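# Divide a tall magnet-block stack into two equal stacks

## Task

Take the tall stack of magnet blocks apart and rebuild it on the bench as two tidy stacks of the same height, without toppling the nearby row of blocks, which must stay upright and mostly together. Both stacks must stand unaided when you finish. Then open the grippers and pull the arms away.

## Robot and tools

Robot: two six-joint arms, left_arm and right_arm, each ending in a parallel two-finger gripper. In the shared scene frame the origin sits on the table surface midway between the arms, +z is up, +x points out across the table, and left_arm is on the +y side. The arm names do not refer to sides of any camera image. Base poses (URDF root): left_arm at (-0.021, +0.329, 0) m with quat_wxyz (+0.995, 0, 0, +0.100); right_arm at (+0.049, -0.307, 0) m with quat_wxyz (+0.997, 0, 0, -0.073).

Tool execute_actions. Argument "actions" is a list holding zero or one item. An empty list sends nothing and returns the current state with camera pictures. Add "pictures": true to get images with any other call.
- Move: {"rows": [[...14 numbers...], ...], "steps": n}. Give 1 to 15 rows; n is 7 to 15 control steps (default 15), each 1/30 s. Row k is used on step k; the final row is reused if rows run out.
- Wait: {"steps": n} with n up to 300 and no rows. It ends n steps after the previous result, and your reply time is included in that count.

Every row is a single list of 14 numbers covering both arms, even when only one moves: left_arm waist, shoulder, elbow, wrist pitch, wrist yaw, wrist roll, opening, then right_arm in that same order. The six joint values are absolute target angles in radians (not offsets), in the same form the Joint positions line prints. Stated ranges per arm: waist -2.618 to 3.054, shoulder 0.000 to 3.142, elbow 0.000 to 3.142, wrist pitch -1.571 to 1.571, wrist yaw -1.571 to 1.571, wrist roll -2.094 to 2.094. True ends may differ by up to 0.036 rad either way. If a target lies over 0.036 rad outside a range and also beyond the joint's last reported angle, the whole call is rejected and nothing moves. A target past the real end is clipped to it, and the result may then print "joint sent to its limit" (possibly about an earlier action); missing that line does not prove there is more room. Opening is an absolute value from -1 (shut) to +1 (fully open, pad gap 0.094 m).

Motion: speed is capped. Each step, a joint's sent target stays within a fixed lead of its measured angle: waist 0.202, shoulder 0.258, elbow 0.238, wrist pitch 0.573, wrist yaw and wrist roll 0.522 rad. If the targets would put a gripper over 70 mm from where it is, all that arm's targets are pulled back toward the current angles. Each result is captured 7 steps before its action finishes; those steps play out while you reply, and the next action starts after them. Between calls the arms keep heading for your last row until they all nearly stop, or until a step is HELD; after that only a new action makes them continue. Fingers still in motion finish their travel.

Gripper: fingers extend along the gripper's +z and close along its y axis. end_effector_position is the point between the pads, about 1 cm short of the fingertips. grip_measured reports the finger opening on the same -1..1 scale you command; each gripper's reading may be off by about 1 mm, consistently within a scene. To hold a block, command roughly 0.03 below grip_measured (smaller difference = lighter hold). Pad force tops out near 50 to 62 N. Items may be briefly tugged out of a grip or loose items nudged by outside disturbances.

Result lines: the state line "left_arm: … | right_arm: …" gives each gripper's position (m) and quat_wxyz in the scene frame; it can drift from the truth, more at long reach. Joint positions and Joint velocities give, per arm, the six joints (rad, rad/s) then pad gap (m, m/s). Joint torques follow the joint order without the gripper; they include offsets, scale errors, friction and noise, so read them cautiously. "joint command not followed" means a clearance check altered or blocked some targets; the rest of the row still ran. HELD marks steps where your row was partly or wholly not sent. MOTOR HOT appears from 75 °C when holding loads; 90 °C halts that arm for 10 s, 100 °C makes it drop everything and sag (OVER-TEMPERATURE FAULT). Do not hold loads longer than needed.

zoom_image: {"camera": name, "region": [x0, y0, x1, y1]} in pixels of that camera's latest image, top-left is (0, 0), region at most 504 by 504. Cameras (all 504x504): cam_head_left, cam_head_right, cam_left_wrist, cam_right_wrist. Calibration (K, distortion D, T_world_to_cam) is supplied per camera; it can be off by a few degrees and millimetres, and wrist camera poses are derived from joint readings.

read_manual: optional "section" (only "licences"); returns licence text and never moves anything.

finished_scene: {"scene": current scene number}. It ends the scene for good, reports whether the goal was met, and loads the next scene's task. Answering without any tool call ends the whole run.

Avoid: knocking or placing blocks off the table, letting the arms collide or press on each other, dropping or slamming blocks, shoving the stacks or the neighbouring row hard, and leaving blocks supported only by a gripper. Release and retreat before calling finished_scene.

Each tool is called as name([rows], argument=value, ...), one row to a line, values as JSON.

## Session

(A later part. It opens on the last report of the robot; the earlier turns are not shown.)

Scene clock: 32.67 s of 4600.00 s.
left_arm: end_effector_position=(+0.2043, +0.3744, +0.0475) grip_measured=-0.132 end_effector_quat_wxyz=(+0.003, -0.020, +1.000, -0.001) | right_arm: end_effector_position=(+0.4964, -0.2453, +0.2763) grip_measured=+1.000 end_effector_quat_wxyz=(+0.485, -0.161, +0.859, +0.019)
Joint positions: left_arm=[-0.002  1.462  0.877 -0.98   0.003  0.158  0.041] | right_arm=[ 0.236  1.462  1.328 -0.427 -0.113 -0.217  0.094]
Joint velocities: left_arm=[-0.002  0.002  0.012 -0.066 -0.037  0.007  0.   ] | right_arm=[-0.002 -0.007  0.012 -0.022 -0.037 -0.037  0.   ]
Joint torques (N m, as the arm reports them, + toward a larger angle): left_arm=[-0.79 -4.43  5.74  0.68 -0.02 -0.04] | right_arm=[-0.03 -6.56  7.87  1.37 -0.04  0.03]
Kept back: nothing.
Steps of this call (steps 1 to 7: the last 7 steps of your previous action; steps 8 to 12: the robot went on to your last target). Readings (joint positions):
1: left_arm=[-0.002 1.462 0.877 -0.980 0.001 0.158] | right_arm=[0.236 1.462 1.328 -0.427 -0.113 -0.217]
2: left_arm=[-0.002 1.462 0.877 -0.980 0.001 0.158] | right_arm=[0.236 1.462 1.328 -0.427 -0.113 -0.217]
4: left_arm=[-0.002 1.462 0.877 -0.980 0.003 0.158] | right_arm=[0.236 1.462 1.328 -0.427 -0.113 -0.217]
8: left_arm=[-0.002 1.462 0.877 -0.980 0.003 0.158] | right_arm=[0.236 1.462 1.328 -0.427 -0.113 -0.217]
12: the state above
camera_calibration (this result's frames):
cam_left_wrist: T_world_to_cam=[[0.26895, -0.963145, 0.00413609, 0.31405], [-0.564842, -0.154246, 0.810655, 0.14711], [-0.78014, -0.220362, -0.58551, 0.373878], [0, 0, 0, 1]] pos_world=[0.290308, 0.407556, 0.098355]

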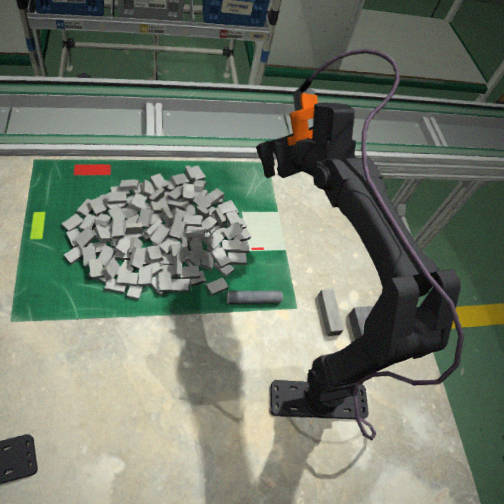

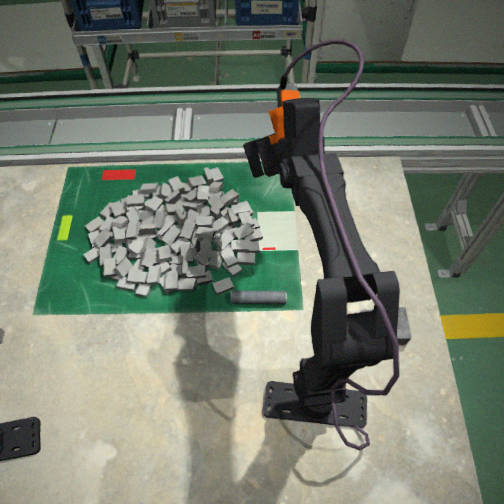

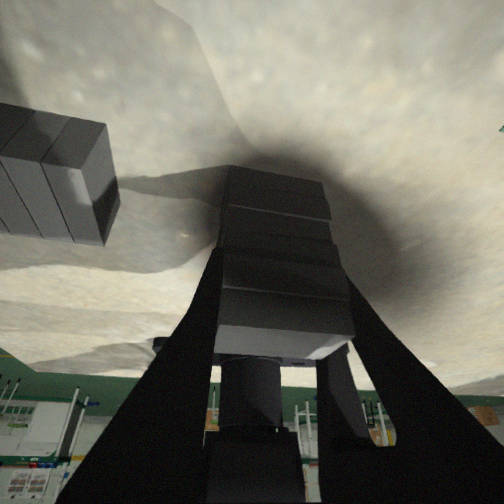

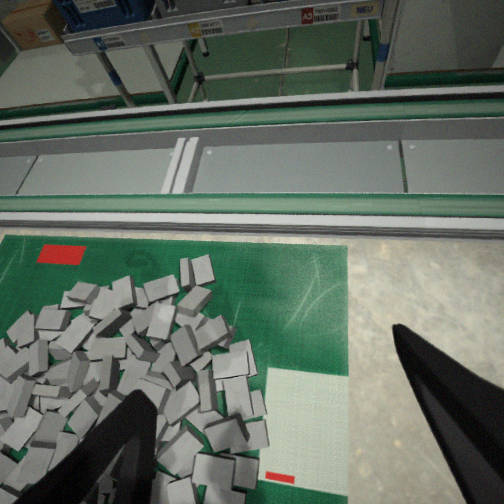

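execute_actions([
  {"rows": [
[-0.006,1.453,0.882,-0.965,0,0.157,-0.162, 0.236,1.462,1.328,-0.427,-0.113,-0.217,1],
[-0.003,1.447,0.895,-0.975,0,0.158,-0.168, 0.236,1.462,1.328,-0.427,-0.113,-0.217,1],
[-0.002,1.441,0.906,-0.985,0,0.158,-0.170, 0.236,1.462,1.328,-0.427,-0.113,-0.217,1],
[-0.002,1.436,0.915,-0.995,0,0.158,-0.170, 0.236,1.462,1.328,-0.427,-0.113,-0.217,1],
[-0.002,1.432,0.922,-1.006,0,0.158,-0.170, 0.236,1.462,1.328,-0.427,-0.113,-0.217,1],
[-0.002,1.429,0.929,-1.017,0,0.158,-0.170, 0.236,1.462,1.328,-0.427,-0.113,-0.217,1],
[-0.002,1.426,0.936,-1.028,0,0.158,-0.170, 0.236,1.462,1.328,-0.427,-0.113,-0.217,1],
[-0.002,1.423,0.943,-1.039,0,0.158,-0.170, 0.236,1.462,1.328,-0.427,-0.113,-0.217,1],
[-0.002,1.420,0.950,-1.049,0,0.158,-0.170, 0.236,1.462,1.328,-0.427,-0.113,-0.217,1],
[-0.002,1.417,0.956,-1.057,0,0.158,-0.170, 0.236,1.462,1.328,-0.427,-0.113,-0.217,1],
[-0.002,1.415,0.961,-1.063,0,0.158,-0.170, 0.236,1.462,1.328,-0.427,-0.113,-0.217,1],
[-0.002,1.413,0.965,-1.066,0,0.158,-0.170, 0.236,1.462,1.328,-0.427,-0.113,-0.217,1],
[-0.002,1.412,0.968,-1.067,0,0.158,-0.170, 0.236,1.462,1.328,-0.427,-0.113,-0.217,1],
[-0.002,1.411,0.970,-1.067,0,0.158,-0.170, 0.236,1.462,1.328,-0.427,-0.113,-0.217,1],
[-0.002,1.411,0.971,-1.067,0,0.158,-0.170, 0.236,1.462,1.328,-0.427,-0.113,-0.217,1]
], "steps": 15},
])

execute_actions([
  {"steps": 14},
], pictures=true)

Scene clock: 34.60 s of 4600.00 s.
left_arm: end_effector_position=(+0.2031, +0.3742, +0.0507) grip_measured=-0.132 end_effector_quat_wxyz=(-0.001, -0.020, +1.000, -0.002) | right_arm: end_effector_position=(+0.4964, -0.2453, +0.2763) grip_measured=+1.000 end_effector_quat_wxyz=(+0.485, -0.161, +0.859, +0.019)
Joint positions: left_arm=[-0.002  1.462  0.891 -1.003  0.003  0.158  0.041] | right_arm=[ 0.236  1.462  1.328 -0.427 -0.113 -0.217  0.094]
Joint velocities: left_arm=[-0.002  0.007  0.173 -0.242 -0.007 -0.11   0.001] | right_arm=[-0.007  0.012  0.002  0.007 -0.022 -0.037  0.   ]
Joint torques (N m, as the arm reports them, + toward a larger angle): left_arm=[-0.05 -7.23 10.17  0.44 -0.02 -0.02] | right_arm=[-0.04 -6.47  7.92  1.37 -0.03  0.03]
Steps of this call (steps 1 to 15: the robot went on to your last target; steps 16 to 50: nothing new was sent; steps 51 to 58: the first 8 steps of this action). Readings (joint positions):
51: left_arm=[-0.002 1.462 0.877 -0.980 0.003 0.158] | right_arm=[0.236 1.462 1.328 -0.427 -0.113 -0.217]
52: left_arm=[-0.002 1.462 0.877 -0.980 0.003 0.158] | right_arm=[0.236 1.462 1.328 -0.427 -0.113 -0.217]
54: left_arm=[-0.002 1.462 0.877 -0.980 0.003 0.158] | right_arm=[0.236 1.462 1.328 -0.427 -0.113 -0.217]
58: the state above

Scene clock: 35.07 s of 4600.00 s.
left_arm: end_effector_position=(+0.2055, +0.3747, +0.0663) grip_measured=-0.132 end_effector_quat_wxyz=(+0.006, -0.020, +1.000, -0.000) | right_arm: end_effector_position=(+0.4964, -0.2453, +0.2763) grip_measured=+1.000 end_effector_quat_wxyz=(+0.485, -0.161, +0.859, +0.019)
Joint positions: left_arm=[-0.002  1.438  0.935 -1.056  0.003  0.158  0.041] | right_arm=[ 0.236  1.462  1.328 -0.427 -0.113 -0.217  0.094]
Joint velocities: left_arm=[ 0.002 -0.002 -0.007 -0.037 -0.022  0.081 -0.001] | right_arm=[ 0.012  0.007  0.012  0.007 -0.066  0.051  0.   ]
Joint torques (N m, as the arm reports them, + toward a larger angle): left_arm=[ 0.   -6.12  9.86  0.4  -0.02  0.  ] | right_arm=[-0.06 -6.48  7.91  1.39 -0.04  0.02]
Kept back: nothing.
Steps of this call (steps 1 to 7: the last 7 steps of your previous action; steps 8 to 14: the robot went on to your last target). Readings (joint positions):
1: left_arm=[-0.002 1.461 0.897 -1.011 0.003 0.158] | right_arm=[0.236 1.462 1.328 -0.427 -0.113 -0.217]
2: left_arm=[-0.002 1.458 0.903 -1.019 0.003 0.158] | right_arm=[0.236 1.462 1.328 -0.427 -0.113 -0.217]
4: left_arm=[-0.002 1.450 0.916 -1.033 0.003 0.158] | right_arm=[0.236 1.462 1.328 -0.427 -0.113 -0.217]
8: left_arm=[-0.002 1.439 0.933 -1.047 0.003 0.158] | right_arm=[0.236 1.462 1.328 -0.427 -0.113 -0.217]
14: the state above
camera_calibration (this result's frames):
cam_left_wrist: T_world_to_cam=[[0.268927, -0.96315, 0.00452942, 0.31386], [-0.569079, -0.155099, 0.807523, 0.133992], [-0.777064, -0.219743, -0.589818, 0.385329], [0, 0, 0, 1]] pos_world=[0.291271, 0.407749, 0.117651]

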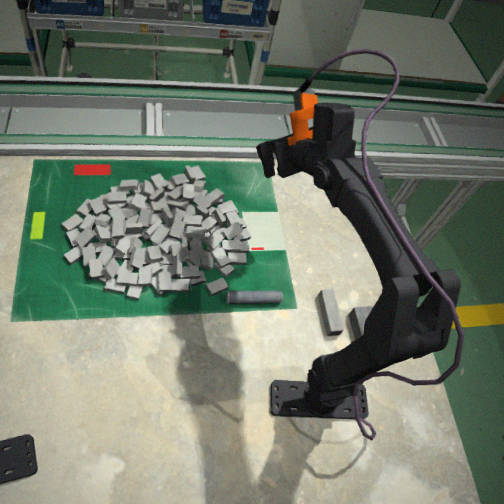

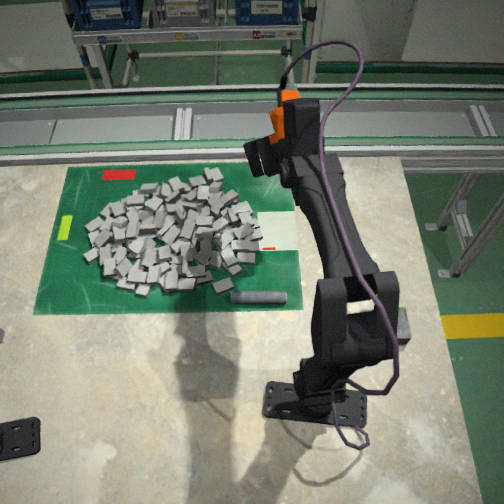

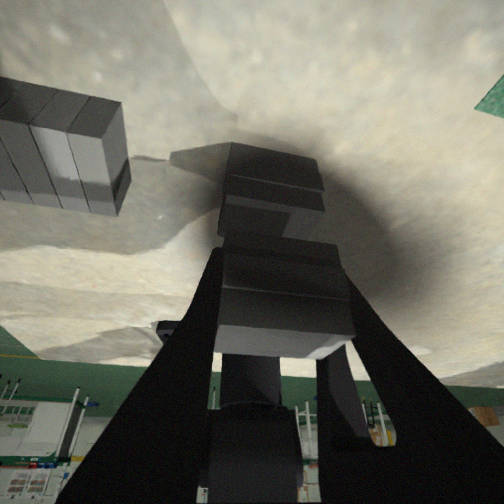

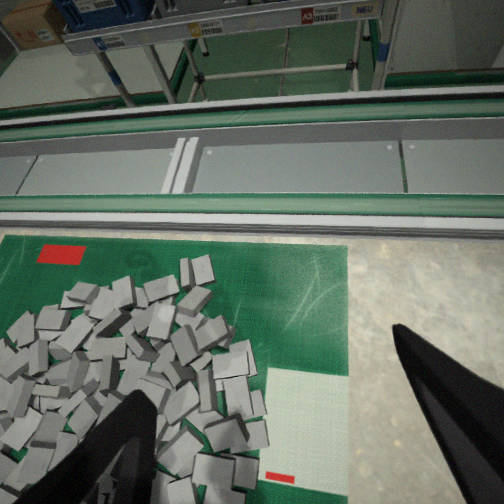

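execute_actions([
  {"rows": [
[-0.013,1.412,0.968,-1.065,0,0.141,-0.170, 0.236,1.462,1.328,-0.427,-0.113,-0.217,1],
[-0.021,1.414,0.964,-1.062,0,0.128,-0.170, 0.236,1.462,1.328,-0.427,-0.113,-0.217,1],
[-0.034,1.416,0.960,-1.058,0,0.111,-0.170, 0.236,1.462,1.328,-0.427,-0.113,-0.217,1],
[-0.051,1.418,0.956,-1.054,0,0.090,-0.170, 0.236,1.462,1.328,-0.427,-0.113,-0.217,1],
[-0.072,1.420,0.952,-1.050,0,0.066,-0.170, 0.236,1.462,1.328,-0.427,-0.113,-0.217,1],
[-0.096,1.422,0.948,-1.046,0,0.040,-0.170, 0.236,1.462,1.328,-0.427,-0.113,-0.217,1],
[-0.122,1.424,0.944,-1.042,0,0.012,-0.170, 0.236,1.462,1.328,-0.427,-0.113,-0.217,1],
[-0.150,1.426,0.940,-1.039,0,-0.018,-0.170, 0.236,1.462,1.328,-0.427,-0.113,-0.217,1],
[-0.180,1.428,0.936,-1.037,0,-0.048,-0.170, 0.236,1.462,1.328,-0.427,-0.113,-0.217,1],
[-0.210,1.430,0.932,-1.033,0,-0.077,-0.170, 0.236,1.462,1.328,-0.427,-0.113,-0.217,1],
[-0.239,1.4304,0.9308,-1.0259,0,-0.107,-0.170, 0.236,1.462,1.328,-0.427,-0.113,-0.217,1],
[-0.269,1.4316,0.9276,-1.0165,0,-0.135,-0.170, 0.236,1.462,1.328,-0.427,-0.113,-0.217,1],
[-0.297,1.4335,0.9224,-1.0052,0,-0.161,-0.170, 0.236,1.462,1.328,-0.427,-0.113,-0.217,1],
[-0.323,1.4361,0.9156,-0.9923,0,-0.185,-0.170, 0.236,1.462,1.328,-0.427,-0.113,-0.217,1],
[-0.347,1.4393,0.9076,-0.9780,0,-0.206,-0.170, 0.236,1.462,1.328,-0.427,-0.113,-0.217,1]
], "steps": 15},
])

execute_actions([
  {"rows": [
[-0.368,1.4432,0.8984,-0.9627,0,-0.223,-0.170, 0.236,1.462,1.328,-0.427,-0.113,-0.217,1],
[-0.385,1.4476,0.8885,-0.9467,0,-0.236,-0.170, 0.236,1.462,1.328,-0.427,-0.113,-0.217,1],
[-0.398,1.4524,0.8781,-0.9304,0,-0.244,-0.170, 0.236,1.462,1.328,-0.427,-0.113,-0.217,1],
[-0.406,1.4578,0.8675,-0.9141,0,-0.247,-0.170, 0.236,1.462,1.328,-0.427,-0.113,-0.217,1],
[-0.409,1.4634,0.8568,-0.8980,0,-0.247,-0.170, 0.236,1.462,1.328,-0.427,-0.113,-0.217,1],
[-0.409,1.4692,0.8463,-0.8826,0,-0.247,-0.170, 0.236,1.462,1.328,-0.427,-0.113,-0.217,1],
[-0.409,1.4752,0.8362,-0.8681,0,-0.247,-0.170, 0.236,1.462,1.328,-0.427,-0.113,-0.217,1],
[-0.409,1.4811,0.8267,-0.8550,0,-0.247,-0.170, 0.236,1.462,1.328,-0.427,-0.113,-0.217,1],
[-0.409,1.4869,0.8180,-0.8435,0,-0.247,-0.170, 0.236,1.462,1.328,-0.427,-0.113,-0.217,1],
[-0.409,1.4922,0.8102,-0.8339,0,-0.247,-0.170, 0.236,1.462,1.328,-0.427,-0.113,-0.217,1],
[-0.409,1.4970,0.8035,-0.8267,0,-0.247,-0.170, 0.236,1.462,1.328,-0.427,-0.113,-0.217,1],
[-0.409,1.5011,0.7980,-0.8221,0,-0.247,-0.170, 0.236,1.462,1.328,-0.427,-0.113,-0.217,1],
[-0.409,1.5042,0.7939,-0.8205,0,-0.247,-0.170, 0.236,1.462,1.328,-0.427,-0.113,-0.217,1],
[-0.409,1.5062,0.7913,-0.8205,0,-0.247,-0.170, 0.236,1.462,1.328,-0.427,-0.113,-0.217,1],
[-0.409,1.5069,0.7904,-0.8205,0,-0.247,-0.170, 0.236,1.462,1.328,-0.427,-0.113,-0.217,1]
], "steps": 15},
])

execute_actions([
  {"steps": 18},
], pictures=true)

Scene clock: 48.93 s of 4600.00 s.
left_arm: end_effector_position=(+0.2079, +0.3542, +0.0663) grip_measured=-0.132 end_effector_quat_wxyz=(+0.004, -0.017, +1.000, +0.002) | right_arm: end_effector_position=(+0.4964, -0.2453, +0.2763) grip_measured=+1.000 end_effector_quat_wxyz=(+0.485, -0.161, +0.859, +0.019)
Joint positions: left_arm=[-0.095  1.438  0.935 -1.059 -0.003  0.071  0.041] | right_arm=[ 0.236  1.462  1.328 -0.427 -0.113 -0.217  0.094]
Joint velocities: left_arm=[-0.73   0.002  0.002 -0.007 -0.037 -0.535 -0.   ] | right_arm=[-0.007 -0.007 -0.007 -0.007  0.022 -0.066  0.   ]
Joint torques (N m, as the arm reports them, + toward a larger angle): left_arm=[-0.78 -5.06  7.03  0.66  0.08 -0.06] | right_arm=[-0.06 -6.51  7.91  1.37 -0.04  0.02]
Steps of this call (steps 1 to 30: the robot went on to your last target; steps 31 to 90: nothing new was sent; then 10.60 s passed at rest; steps 91 to 98: the first 8 steps of this action). Readings (joint positions):
91: left_arm=[-0.002 1.438 0.935 -1.060 0.003 0.156] | right_arm=[0.236 1.462 1.328 -0.427 -0.113 -0.217]
92: left_arm=[-0.003 1.438 0.935 -1.060 0.002 0.152] | right_arm=[0.236 1.462 1.328 -0.427 -0.113 -0.217]
94: left_arm=[-0.016 1.438 0.935 -1.060 -0.000 0.136] | right_arm=[0.236 1.462 1.328 -0.427 -0.113 -0.217]
98: the state above

Scene clock: 49.43 s of 4600.00 s.
left_arm: end_effector_position=(+0.2046, +0.2817, +0.0376) grip_measured=-0.132 end_effector_quat_wxyz=(+0.005, -0.005, +1.000, -0.005) | right_arm: end_effector_position=(+0.4964, -0.2453, +0.2763) grip_measured=+1.000 end_effector_quat_wxyz=(+0.485, -0.161, +0.859, +0.019)
Joint positions: left_arm=[-0.404  1.473  0.845 -0.931  0.007 -0.215  0.041] | right_arm=[ 0.236  1.462  1.328 -0.427 -0.113 -0.217  0.094]
Joint velocities: left_arm=[-0.007  0.203 -0.339  0.403 -0.022 -0.139 -0.001] | right_arm=[ 0.012  0.002 -0.002  0.022 -0.051 -0.007  0.   ]
Joint torques (N m, as the arm reports them, + toward a larger angle): left_arm=[-0.4  -4.5   6.33  0.65 -0.04 -0.06] | right_arm=[-0.02 -6.52  7.9   1.38 -0.03  0.01]
Steps of this call (steps 1 to 7: the last 7 steps of your previous action; steps 8 to 15: the first 8 steps of this action). Readings (joint positions):
8: left_arm=[-0.325 1.438 0.917 -1.018 0.001 -0.122] | right_arm=[0.236 1.462 1.328 -0.427 -0.113 -0.217]
9: left_arm=[-0.348 1.440 0.909 -1.007 0.002 -0.143] | right_arm=[0.236 1.462 1.328 -0.427 -0.113 -0.217]
11: left_arm=[-0.383 1.447 0.890 -0.983 0.004 -0.177] | right_arm=[0.236 1.462 1.328 -0.427 -0.113 -0.217]
15: the state above

Scene clock: 50.03 s of 4600.00 s.
left_arm: end_effector_position=(+0.2032, +0.2820, +0.0169) grip_measured=-0.132 end_effector_quat_wxyz=(+0.002, -0.018, +1.000, -0.004) | right_arm: end_effector_position=(+0.4964, -0.2453, +0.2763) grip_measured=+1.000 end_effector_quat_wxyz=(+0.485, -0.161, +0.859, +0.019)
Joint positions: left_arm=[-0.404  1.512  0.79  -0.843  0.007 -0.24   0.041] | right_arm=[ 0.236  1.462  1.328 -0.427 -0.113 -0.217  0.094]
Joint velocities: left_arm=[-0.022 -0.007  0.002 -0.022 -0.022 -0.022  0.   ] | right_arm=[-0.012 -0.012  0.002  0.066 -0.037 -0.095  0.   ]
Joint torques (N m, as the arm reports them, + toward a larger angle): left_arm=[-0.43 -4.75  6.09  0.69 -0.06 -0.06] | right_arm=[-0.02 -6.47  7.94  1.4  -0.04  0.02]
Kept back: nothing.
Steps of this call (steps 1 to 7: the last 7 steps of your previous action; steps 8 to 18: the robot went on to your last target). Readings (joint positions):
1: left_arm=[-0.404 1.480 0.835 -0.918 0.007 -0.220] | right_arm=[0.236 1.462 1.328 -0.427 -0.113 -0.217]
2: left_arm=[-0.404 1.487 0.825 -0.907 0.007 -0.224] | right_arm=[0.236 1.462 1.328 -0.427 -0.113 -0.217]
4: left_arm=[-0.404 1.498 0.808 -0.886 0.007 -0.230] | right_arm=[0.236 1.462 1.328 -0.427 -0.113 -0.217]
8: left_arm=[-0.404 1.511 0.791 -0.863 0.007 -0.237] | right_arm=[0.236 1.462 1.328 -0.427 -0.113 -0.217]
18: the state above
camera_calibration (this result's frames):
cam_left_wrist: T_world_to_cam=[[0.265259, -0.964131, 0.0093894, 0.226418], [-0.563296, -0.14706, 0.813063, 0.15467], [-0.782518, -0.220961, -0.5821, 0.335359], [0, 0, 0, 1]] pos_world=[0.289491, 0.315144, 0.0673302]

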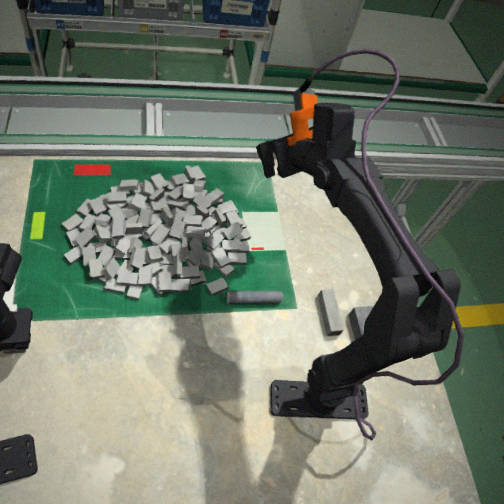

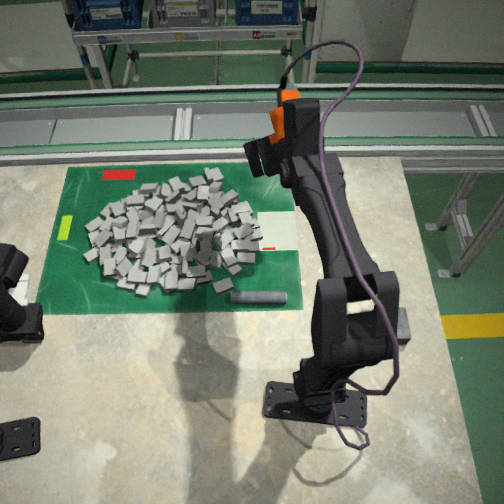

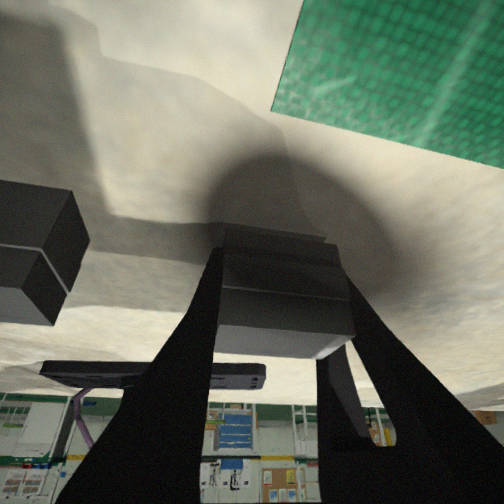

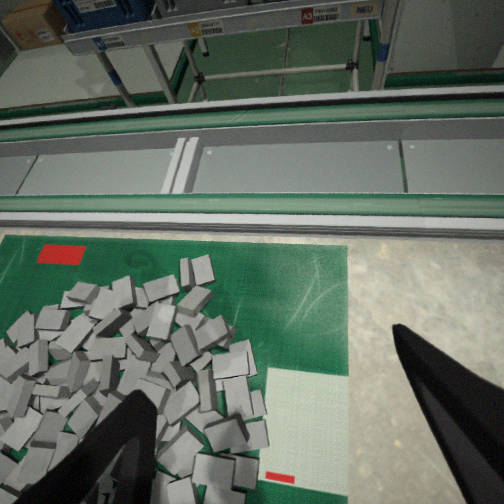

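execute_actions([
  {"rows": [
[-0.404,1.5085,0.7885,-0.8185,-0.004,-0.245,-0.170, 0.236,1.462,1.328,-0.427,-0.113,-0.217,1],
[-0.404,1.5100,0.7868,-0.8160,-0.004,-0.243,-0.170, 0.236,1.462,1.328,-0.427,-0.113,-0.217,1],
[-0.404,1.5115,0.7851,-0.8135,-0.004,-0.243,-0.170, 0.236,1.462,1.328,-0.427,-0.113,-0.217,1],
[-0.404,1.5130,0.7834,-0.8110,-0.004,-0.243,-0.170, 0.236,1.462,1.328,-0.427,-0.113,-0.217,1],
[-0.404,1.5142,0.7818,-0.8085,-0.004,-0.243,-0.170, 0.236,1.462,1.328,-0.427,-0.113,-0.217,1],
[-0.404,1.5154,0.7803,-0.8060,-0.004,-0.243,-0.170, 0.236,1.462,1.328,-0.427,-0.113,-0.217,1],
[-0.404,1.5164,0.7790,-0.8040,-0.004,-0.243,-0.170, 0.236,1.462,1.328,-0.427,-0.113,-0.217,1],
[-0.404,1.5172,0.7780,-0.8025,-0.004,-0.243,-0.170, 0.236,1.462,1.328,-0.427,-0.113,-0.217,1],
[-0.404,1.5178,0.7772,-0.8015,-0.004,-0.243,-0.170, 0.236,1.462,1.328,-0.427,-0.113,-0.217,1],
[-0.404,1.5182,0.7765,-0.8010,-0.004,-0.243,-0.170, 0.236,1.462,1.328,-0.427,-0.113,-0.217,1]
], "steps": 10},
])

execute_actions([
  {"steps": 14},
], pictures=true)

Scene clock: 50.97 s of 4600.00 s.
left_arm: end_effector_position=(+0.2038, +0.2819, +0.0169) grip_measured=-0.132 end_effector_quat_wxyz=(+0.003, -0.019, +1.000, -0.004) | right_arm: end_effector_position=(+0.4964, -0.2453, +0.2763) grip_measured=+1.000 end_effector_quat_wxyz=(+0.485, -0.161, +0.859, +0.019)
Joint positions: left_arm=[-0.404  1.512  0.79  -0.841  0.007 -0.241  0.041] | right_arm=[ 0.236  1.462  1.328 -0.427 -0.113 -0.217  0.094]
Joint velocities: left_arm=[ 0.002 -0.012 -0.012 -0.007 -0.022 -0.066  0.   ] | right_arm=[-0.022 -0.007  0.007  0.007  0.081 -0.037  0.   ]
Joint torques (N m, as the arm reports them, + toward a larger angle): left_arm=[-0.08 -4.38  5.61  0.72 -0.09 -0.03] | right_arm=[-0.07 -6.46  7.97  1.39 -0.02  0.03]
Steps of this call (steps 1 to 15: the robot went on to your last target; steps 16 to 25: nothing new was sent; steps 26 to 28: the first 3 steps of this action). Readings (joint positions):
26: left_arm=[-0.404 1.512 0.790 -0.842 0.007 -0.241] | right_arm=[0.236 1.462 1.328 -0.427 -0.113 -0.217]
27: left_arm=[-0.404 1.512 0.790 -0.842 0.007 -0.241] | right_arm=[0.236 1.462 1.328 -0.427 -0.113 -0.217]
28: the state above

Scene clock: 51.43 s of 4600.00 s.
left_arm: end_effector_position=(+0.2040, +0.2819, +0.0129) grip_measured=-0.132 end_effector_quat_wxyz=(+0.004, -0.019, +1.000, -0.004) | right_arm: end_effector_position=(+0.4964, -0.2453, +0.2763) grip_measured=+1.000 end_effector_quat_wxyz=(+0.485, -0.161, +0.859, +0.019)
Joint positions: left_arm=[-0.404  1.52   0.78  -0.821  0.006 -0.241  0.041] | right_arm=[ 0.236  1.462  1.328 -0.427 -0.113 -0.217  0.094]
Joint velocities: left_arm=[-0.002 -0.012 -0.012  0.007 -0.037  0.022  0.   ] | right_arm=[-0.007  0.007  0.002 -0.066 -0.007  0.007  0.   ]
Joint torques (N m, as the arm reports them, + toward a larger angle): left_arm=[-0.02 -4.65  5.7   0.63 -0.12 -0.02] | right_arm=[-0.03 -6.45  7.92  1.38 -0.06  0.01]
Kept back: nothing.
Steps of this call (steps 1 to 7: the last 7 steps of your previous action; steps 8 to 14: the robot went on to your last target). Readings (joint positions):
1: left_arm=[-0.404 1.512 0.790 -0.840 0.007 -0.241] | right_arm=[0.236 1.462 1.328 -0.427 -0.113 -0.217]
2: left_arm=[-0.404 1.512 0.790 -0.838 0.006 -0.241] | right_arm=[0.236 1.462 1.328 -0.427 -0.113 -0.217]
4: left_arm=[-0.404 1.512 0.790 -0.835 0.006 -0.241] | right_arm=[0.236 1.462 1.328 -0.427 -0.113 -0.217]
8: left_arm=[-0.404 1.516 0.790 -0.827 0.006 -0.241] | right_arm=[0.236 1.462 1.328 -0.427 -0.113 -0.217]
14: the state above
camera_calibration (this result's frames):
cam_left_wrist: T_world_to_cam=[[0.265599, -0.964027, 0.010439, 0.226064], [-0.565727, -0.147078, 0.81137, 0.158879], [-0.780647, -0.221405, -0.58444, 0.333351], [0, 0, 0, 1]] pos_world=[0.290069, 0.315105, 0.0635539]

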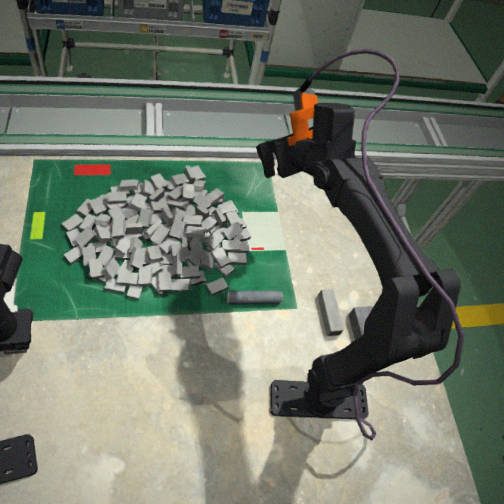

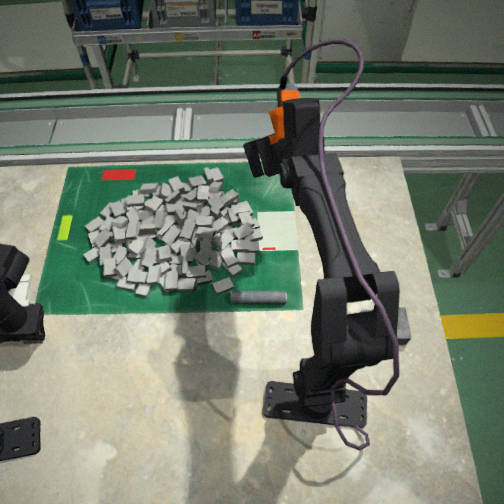

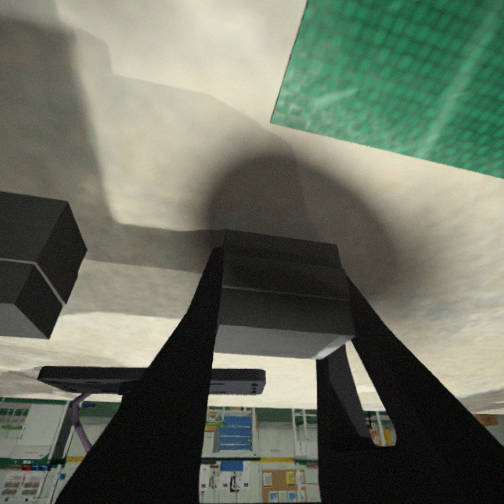

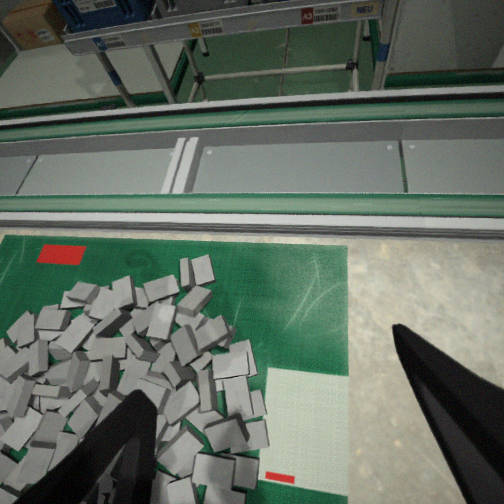

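zoom_image(camera="cam_left_wrist", region=[200, 210, 370, 370])

zoom_image(camera="cam_left_wrist", region=[0, 180, 120, 350])

Region (200, 210, 370, 370) of cam_left_wrist's 504x504 image, scaled by 2.965, with more detail than that image has; it fills the top 474 rows of this view, and the rest is white.

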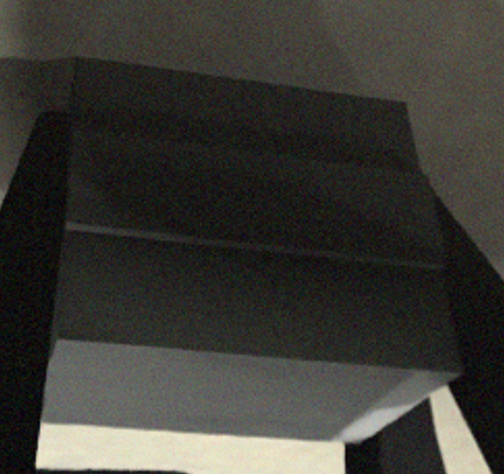

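Region (0, 180, 120, 350) of cam_left_wrist's 504x504 image, scaled by 2.965, with more detail than that image has; it fills the left 356 columns of this view, and the rest is white.

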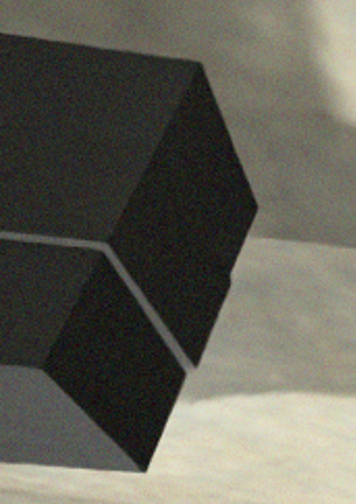

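execute_actions([
  {"rows": [
[-0.404,1.516,0.781,-0.806,0,-0.241,-0.135, 0.236,1.462,1.328,-0.427,-0.113,-0.217,1],
[-0.404,1.513,0.786,-0.811,0,-0.241,-0.09, 0.236,1.462,1.328,-0.427,-0.113,-0.217,1],
[-0.404,1.510,0.792,-0.817,0,-0.241,-0.02, 0.236,1.462,1.328,-0.427,-0.113,-0.217,1],
[-0.404,1.507,0.798,-0.824,0,-0.241,0.07, 0.236,1.462,1.328,-0.427,-0.113,-0.217,1],
[-0.404,1.504,0.803,-0.831,0,-0.241,0.17, 0.236,1.462,1.328,-0.427,-0.113,-0.217,1],
[-0.404,1.500,0.808,-0.835,0,-0.241,0.26, 0.236,1.462,1.328,-0.427,-0.113,-0.217,1],
[-0.404,1.496,0.809,-0.842,0,-0.241,0.33, 0.236,1.462,1.328,-0.427,-0.113,-0.217,1],
[-0.404,1.485,0.812,-0.852,0,-0.241,0.38, 0.236,1.462,1.328,-0.427,-0.113,-0.217,1],
[-0.404,1.467,0.818,-0.864,0,-0.241,0.40, 0.236,1.462,1.328,-0.427,-0.113,-0.217,1],
[-0.404,1.443,0.824,-0.878,0,-0.241,0.40, 0.236,1.462,1.328,-0.427,-0.113,-0.217,1],
[-0.404,1.414,0.833,-0.893,0,-0.241,0.40, 0.236,1.462,1.328,-0.427,-0.113,-0.217,1],
[-0.404,1.380,0.843,-0.910,0,-0.241,0.40, 0.236,1.462,1.328,-0.427,-0.113,-0.217,1],
[-0.404,1.343,0.854,-0.927,0,-0.241,0.40, 0.236,1.462,1.328,-0.427,-0.113,-0.217,1],
[-0.404,1.302,0.866,-0.946,0,-0.241,0.40, 0.236,1.462,1.328,-0.427,-0.113,-0.217,1],
[-0.404,1.258,0.878,-0.965,0,-0.241,0.40, 0.236,1.462,1.328,-0.427,-0.113,-0.217,1]
], "steps": 15},
])

execute_actions([
  {"rows": [
[-0.398,1.212,0.892,-0.985,0,-0.238,0.42, 0.236,1.462,1.328,-0.427,-0.113,-0.217,1],
[-0.380,1.165,0.905,-1.004,0,-0.229,0.46, 0.236,1.462,1.328,-0.427,-0.113,-0.217,1],
[-0.352,1.118,0.919,-1.023,0,-0.216,0.51, 0.236,1.462,1.328,-0.427,-0.113,-0.217,1],
[-0.316,1.070,0.933,-1.042,0,-0.199,0.56, 0.236,1.462,1.328,-0.427,-0.113,-0.217,1],
[-0.273,1.023,0.946,-1.059,0,-0.179,0.61, 0.236,1.462,1.328,-0.427,-0.113,-0.217,1],
[-0.227,0.977,0.960,-1.076,0,-0.156,0.66, 0.236,1.462,1.328,-0.427,-0.113,-0.217,1],
[-0.177,0.933,0.972,-1.091,0,-0.133,0.71, 0.236,1.462,1.328,-0.427,-0.113,-0.217,1],
[-0.127,0.892,0.984,-1.105,0,-0.108,0.76, 0.236,1.462,1.328,-0.427,-0.113,-0.217,1],
[-0.077,0.855,0.995,-1.117,0,-0.085,0.81, 0.236,1.462,1.328,-0.427,-0.113,-0.217,1],
[-0.031,0.821,1.005,-1.127,0,-0.062,0.86, 0.236,1.462,1.328,-0.427,-0.113,-0.217,1],
[0.012,0.792,1.014,-1.134,0,-0.042,0.90, 0.236,1.462,1.328,-0.427,-0.113,-0.217,1],
[0.048,0.768,1.020,-1.138,0,-0.025,0.94, 0.236,1.462,1.328,-0.427,-0.113,-0.217,1],
[0.076,0.750,1.026,-1.140,0,-0.012,0.97, 0.236,1.462,1.328,-0.427,-0.113,-0.217,1],
[0.094,0.739,1.029,-1.140,0,-0.003,1, 0.236,1.462,1.328,-0.427,-0.113,-0.217,1],
[0.100,0.735,1.030,-1.140,0,0,1, 0.236,1.462,1.328,-0.427,-0.113,-0.217,1]
], "steps": 15},
])

execute_actions([
  {"steps": 16},
], pictures=true)

Scene clock: 56.07 s of 4600.00 s.
left_arm: end_effector_position=(+0.2031, +0.2822, +0.0132) grip_measured=+0.353 end_effector_quat_wxyz=(+0.002, -0.019, +1.000, -0.004) | right_arm: end_effector_position=(+0.4964, -0.2453, +0.2763) grip_measured=+1.000 end_effector_quat_wxyz=(+0.485, -0.161, +0.859, +0.019)
Joint positions: left_arm=[-0.404  1.519  0.78  -0.826  0.006 -0.241  0.064] | right_arm=[ 0.236  1.462  1.328 -0.427 -0.113 -0.217  0.094]
Joint velocities: left_arm=[ 0.012 -0.076  0.002 -0.154  0.066  0.022  0.048] | right_arm=[ 0.017 -0.007  0.002  0.037 -0.007  0.066  0.   ]
Joint torques (N m, as the arm reports them, + toward a larger angle): left_arm=[-0.08 -6.75  8.93  0.33 -0.04  0.03] | right_arm=[-0.05 -6.44  7.94  1.37 -0.03  0.03]
Steps of this call (steps 1 to 30: the robot went on to your last target; steps 31 to 90: nothing new was sent; then 1.37 s passed at rest; steps 91 to 98: the first 8 steps of this action). Readings (joint positions):
91: left_arm=[-0.404 1.520 0.780 -0.821 0.006 -0.241] | right_arm=[0.236 1.462 1.328 -0.427 -0.113 -0.217]
92: left_arm=[-0.404 1.520 0.780 -0.821 0.006 -0.241] | right_arm=[0.236 1.462 1.328 -0.427 -0.113 -0.217]
94: left_arm=[-0.404 1.520 0.780 -0.821 0.006 -0.241] | right_arm=[0.236 1.462 1.328 -0.427 -0.113 -0.217]
98: the state above

Scene clock: 56.57 s of 4600.00 s.
left_arm: end_effector_position=(+0.2223, +0.3248, +0.1728) grip_measured=+0.736 end_effector_quat_wxyz=(+0.256, -0.080, +0.963, -0.030) | right_arm: end_effector_position=(+0.4964, -0.2453, +0.2763) grip_measured=+1.000 end_effector_quat_wxyz=(+0.485, -0.161, +0.859, +0.019)
Joint positions: left_arm=[-0.212  0.98   0.941 -1.012  0.01  -0.181  0.082] | right_arm=[ 0.236  1.462  1.328 -0.427 -0.113 -0.217  0.094]
Joint velocities: left_arm=[ 1.424 -1.311  0.369 -0.447 -0.095  0.505  0.044] | right_arm=[ 0.007 -0.002 -0.012 -0.007 -0.051 -0.022  0.   ]
Joint torques (N m, as the arm reports them, + toward a larger angle): left_arm=[-0.1  -1.9   9.28  1.15  0.01  0.08] | right_arm=[ 0.   -6.45  7.88  1.39 -0.05  0.02]
Steps of this call (steps 1 to 7: the last 7 steps of your previous action; steps 8 to 15: the first 8 steps of this action). Readings (joint positions):
8: left_arm=[-0.404 1.315 0.833 -0.917 0.006 -0.241] | right_arm=[0.236 1.462 1.328 -0.427 -0.113 -0.217]
9: left_arm=[-0.401 1.269 0.849 -0.930 0.007 -0.240] | right_arm=[0.236 1.462 1.328 -0.427 -0.113 -0.217]
11: left_arm=[-0.374 1.172 0.882 -0.957 0.010 -0.230] | right_arm=[0.236 1.462 1.328 -0.427 -0.113 -0.217]
15: the state above

Scene clock: 57.10 s of 4600.00 s.
left_arm: end_effector_position=(+0.1764, +0.3891, +0.2309) grip_measured=+1.000 end_effector_quat_wxyz=(+0.343, -0.144, +0.927, +0.048) | right_arm: end_effector_position=(+0.4964, -0.2453, +0.2763) grip_measured=+1.000 end_effector_quat_wxyz=(+0.485, -0.161, +0.859, +0.019)
Joint positions: left_arm=[ 0.091  0.74   1.01  -1.133 -0.002 -0.016  0.094] | right_arm=[ 0.236  1.462  1.328 -0.427 -0.113 -0.217  0.094]
Joint velocities: left_arm=[-0.017 -0.002 -0.002 -0.037  0.007  0.081  0.   ] | right_arm=[ 0.012 -0.007 -0.007  0.051  0.007 -0.007  0.   ]
Joint torques (N m, as the arm reports them, + toward a larger angle): left_arm=[0.75 0.5  8.94 1.78 0.04 0.07] | right_arm=[-0.03 -6.5   7.91  1.39 -0.04  0.01]
Kept back: nothing.
Steps of this call (steps 1 to 7: the last 7 steps of your previous action; steps 8 to 16: the robot went on to your last target). Readings (joint positions):
1: left_arm=[-0.161 0.936 0.954 -1.026 0.009 -0.164] | right_arm=[0.236 1.462 1.328 -0.427 -0.113 -0.217]
2: left_arm=[-0.111 0.895 0.966 -1.040 0.007 -0.146] | right_arm=[0.236 1.462 1.328 -0.427 -0.113 -0.217]
4: left_arm=[-0.019 0.824 0.986 -1.066 0.003 -0.110] | right_arm=[0.236 1.462 1.328 -0.427 -0.113 -0.217]
8: left_arm=[0.084 0.745 1.009 -1.104 -0.002 -0.054] | right_arm=[0.236 1.462 1.328 -0.427 -0.113 -0.217]
16: the state above
camera_calibration (this result's frames):
cam_left_wrist: T_world_to_cam=[[0.456823, -0.875324, 0.158495, 0.231954], [-0.875776, -0.411309, 0.252668, 0.26863], [-0.155976, -0.254231, -0.954483, 0.450972], [0, 0, 0, 1]] pos_world=[0.199639, 0.428176, 0.325807]

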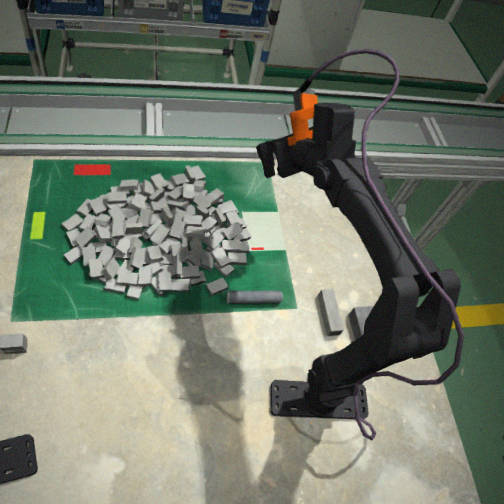

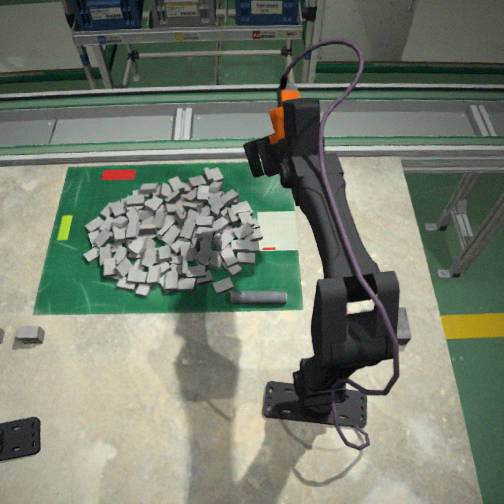

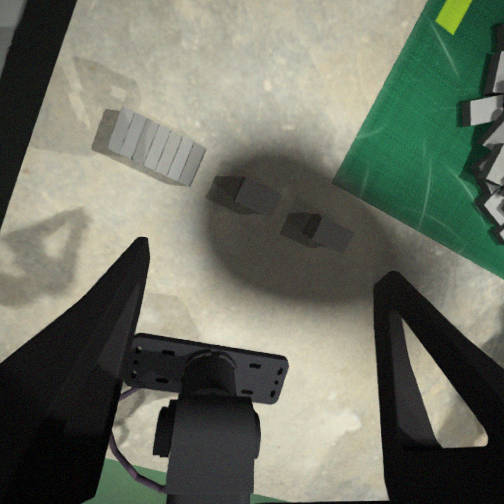

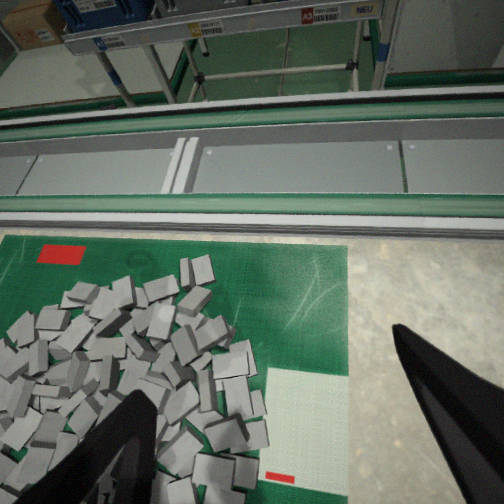

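zoom_image(camera="cam_left_wrist", region=[85, 95, 365, 265])

zoom_image(camera="cam_head_right", region=[0, 310, 70, 360])

Region (85, 95, 365, 265) of cam_left_wrist's 504x504 image, scaled by 1.800, with more detail than that image has; it fills the top 306 rows of this view, and the rest is white.

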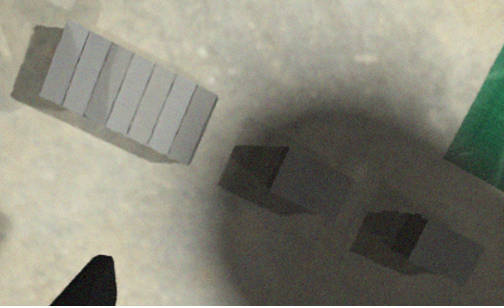

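Region (0, 310, 70, 360) of cam_head_right's 504x504 image, scaled by 7.200, with more detail than that image has; it fills the top 360 rows of this view, and the rest is white.

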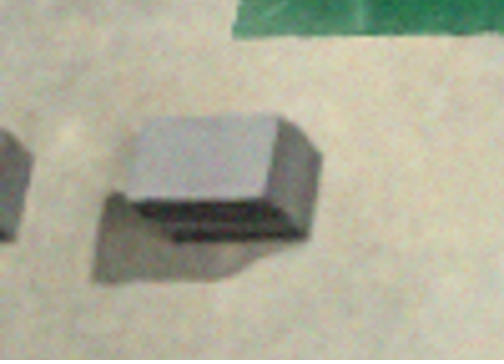

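finished_scene(scene=1)

The scene is finished: the task was done.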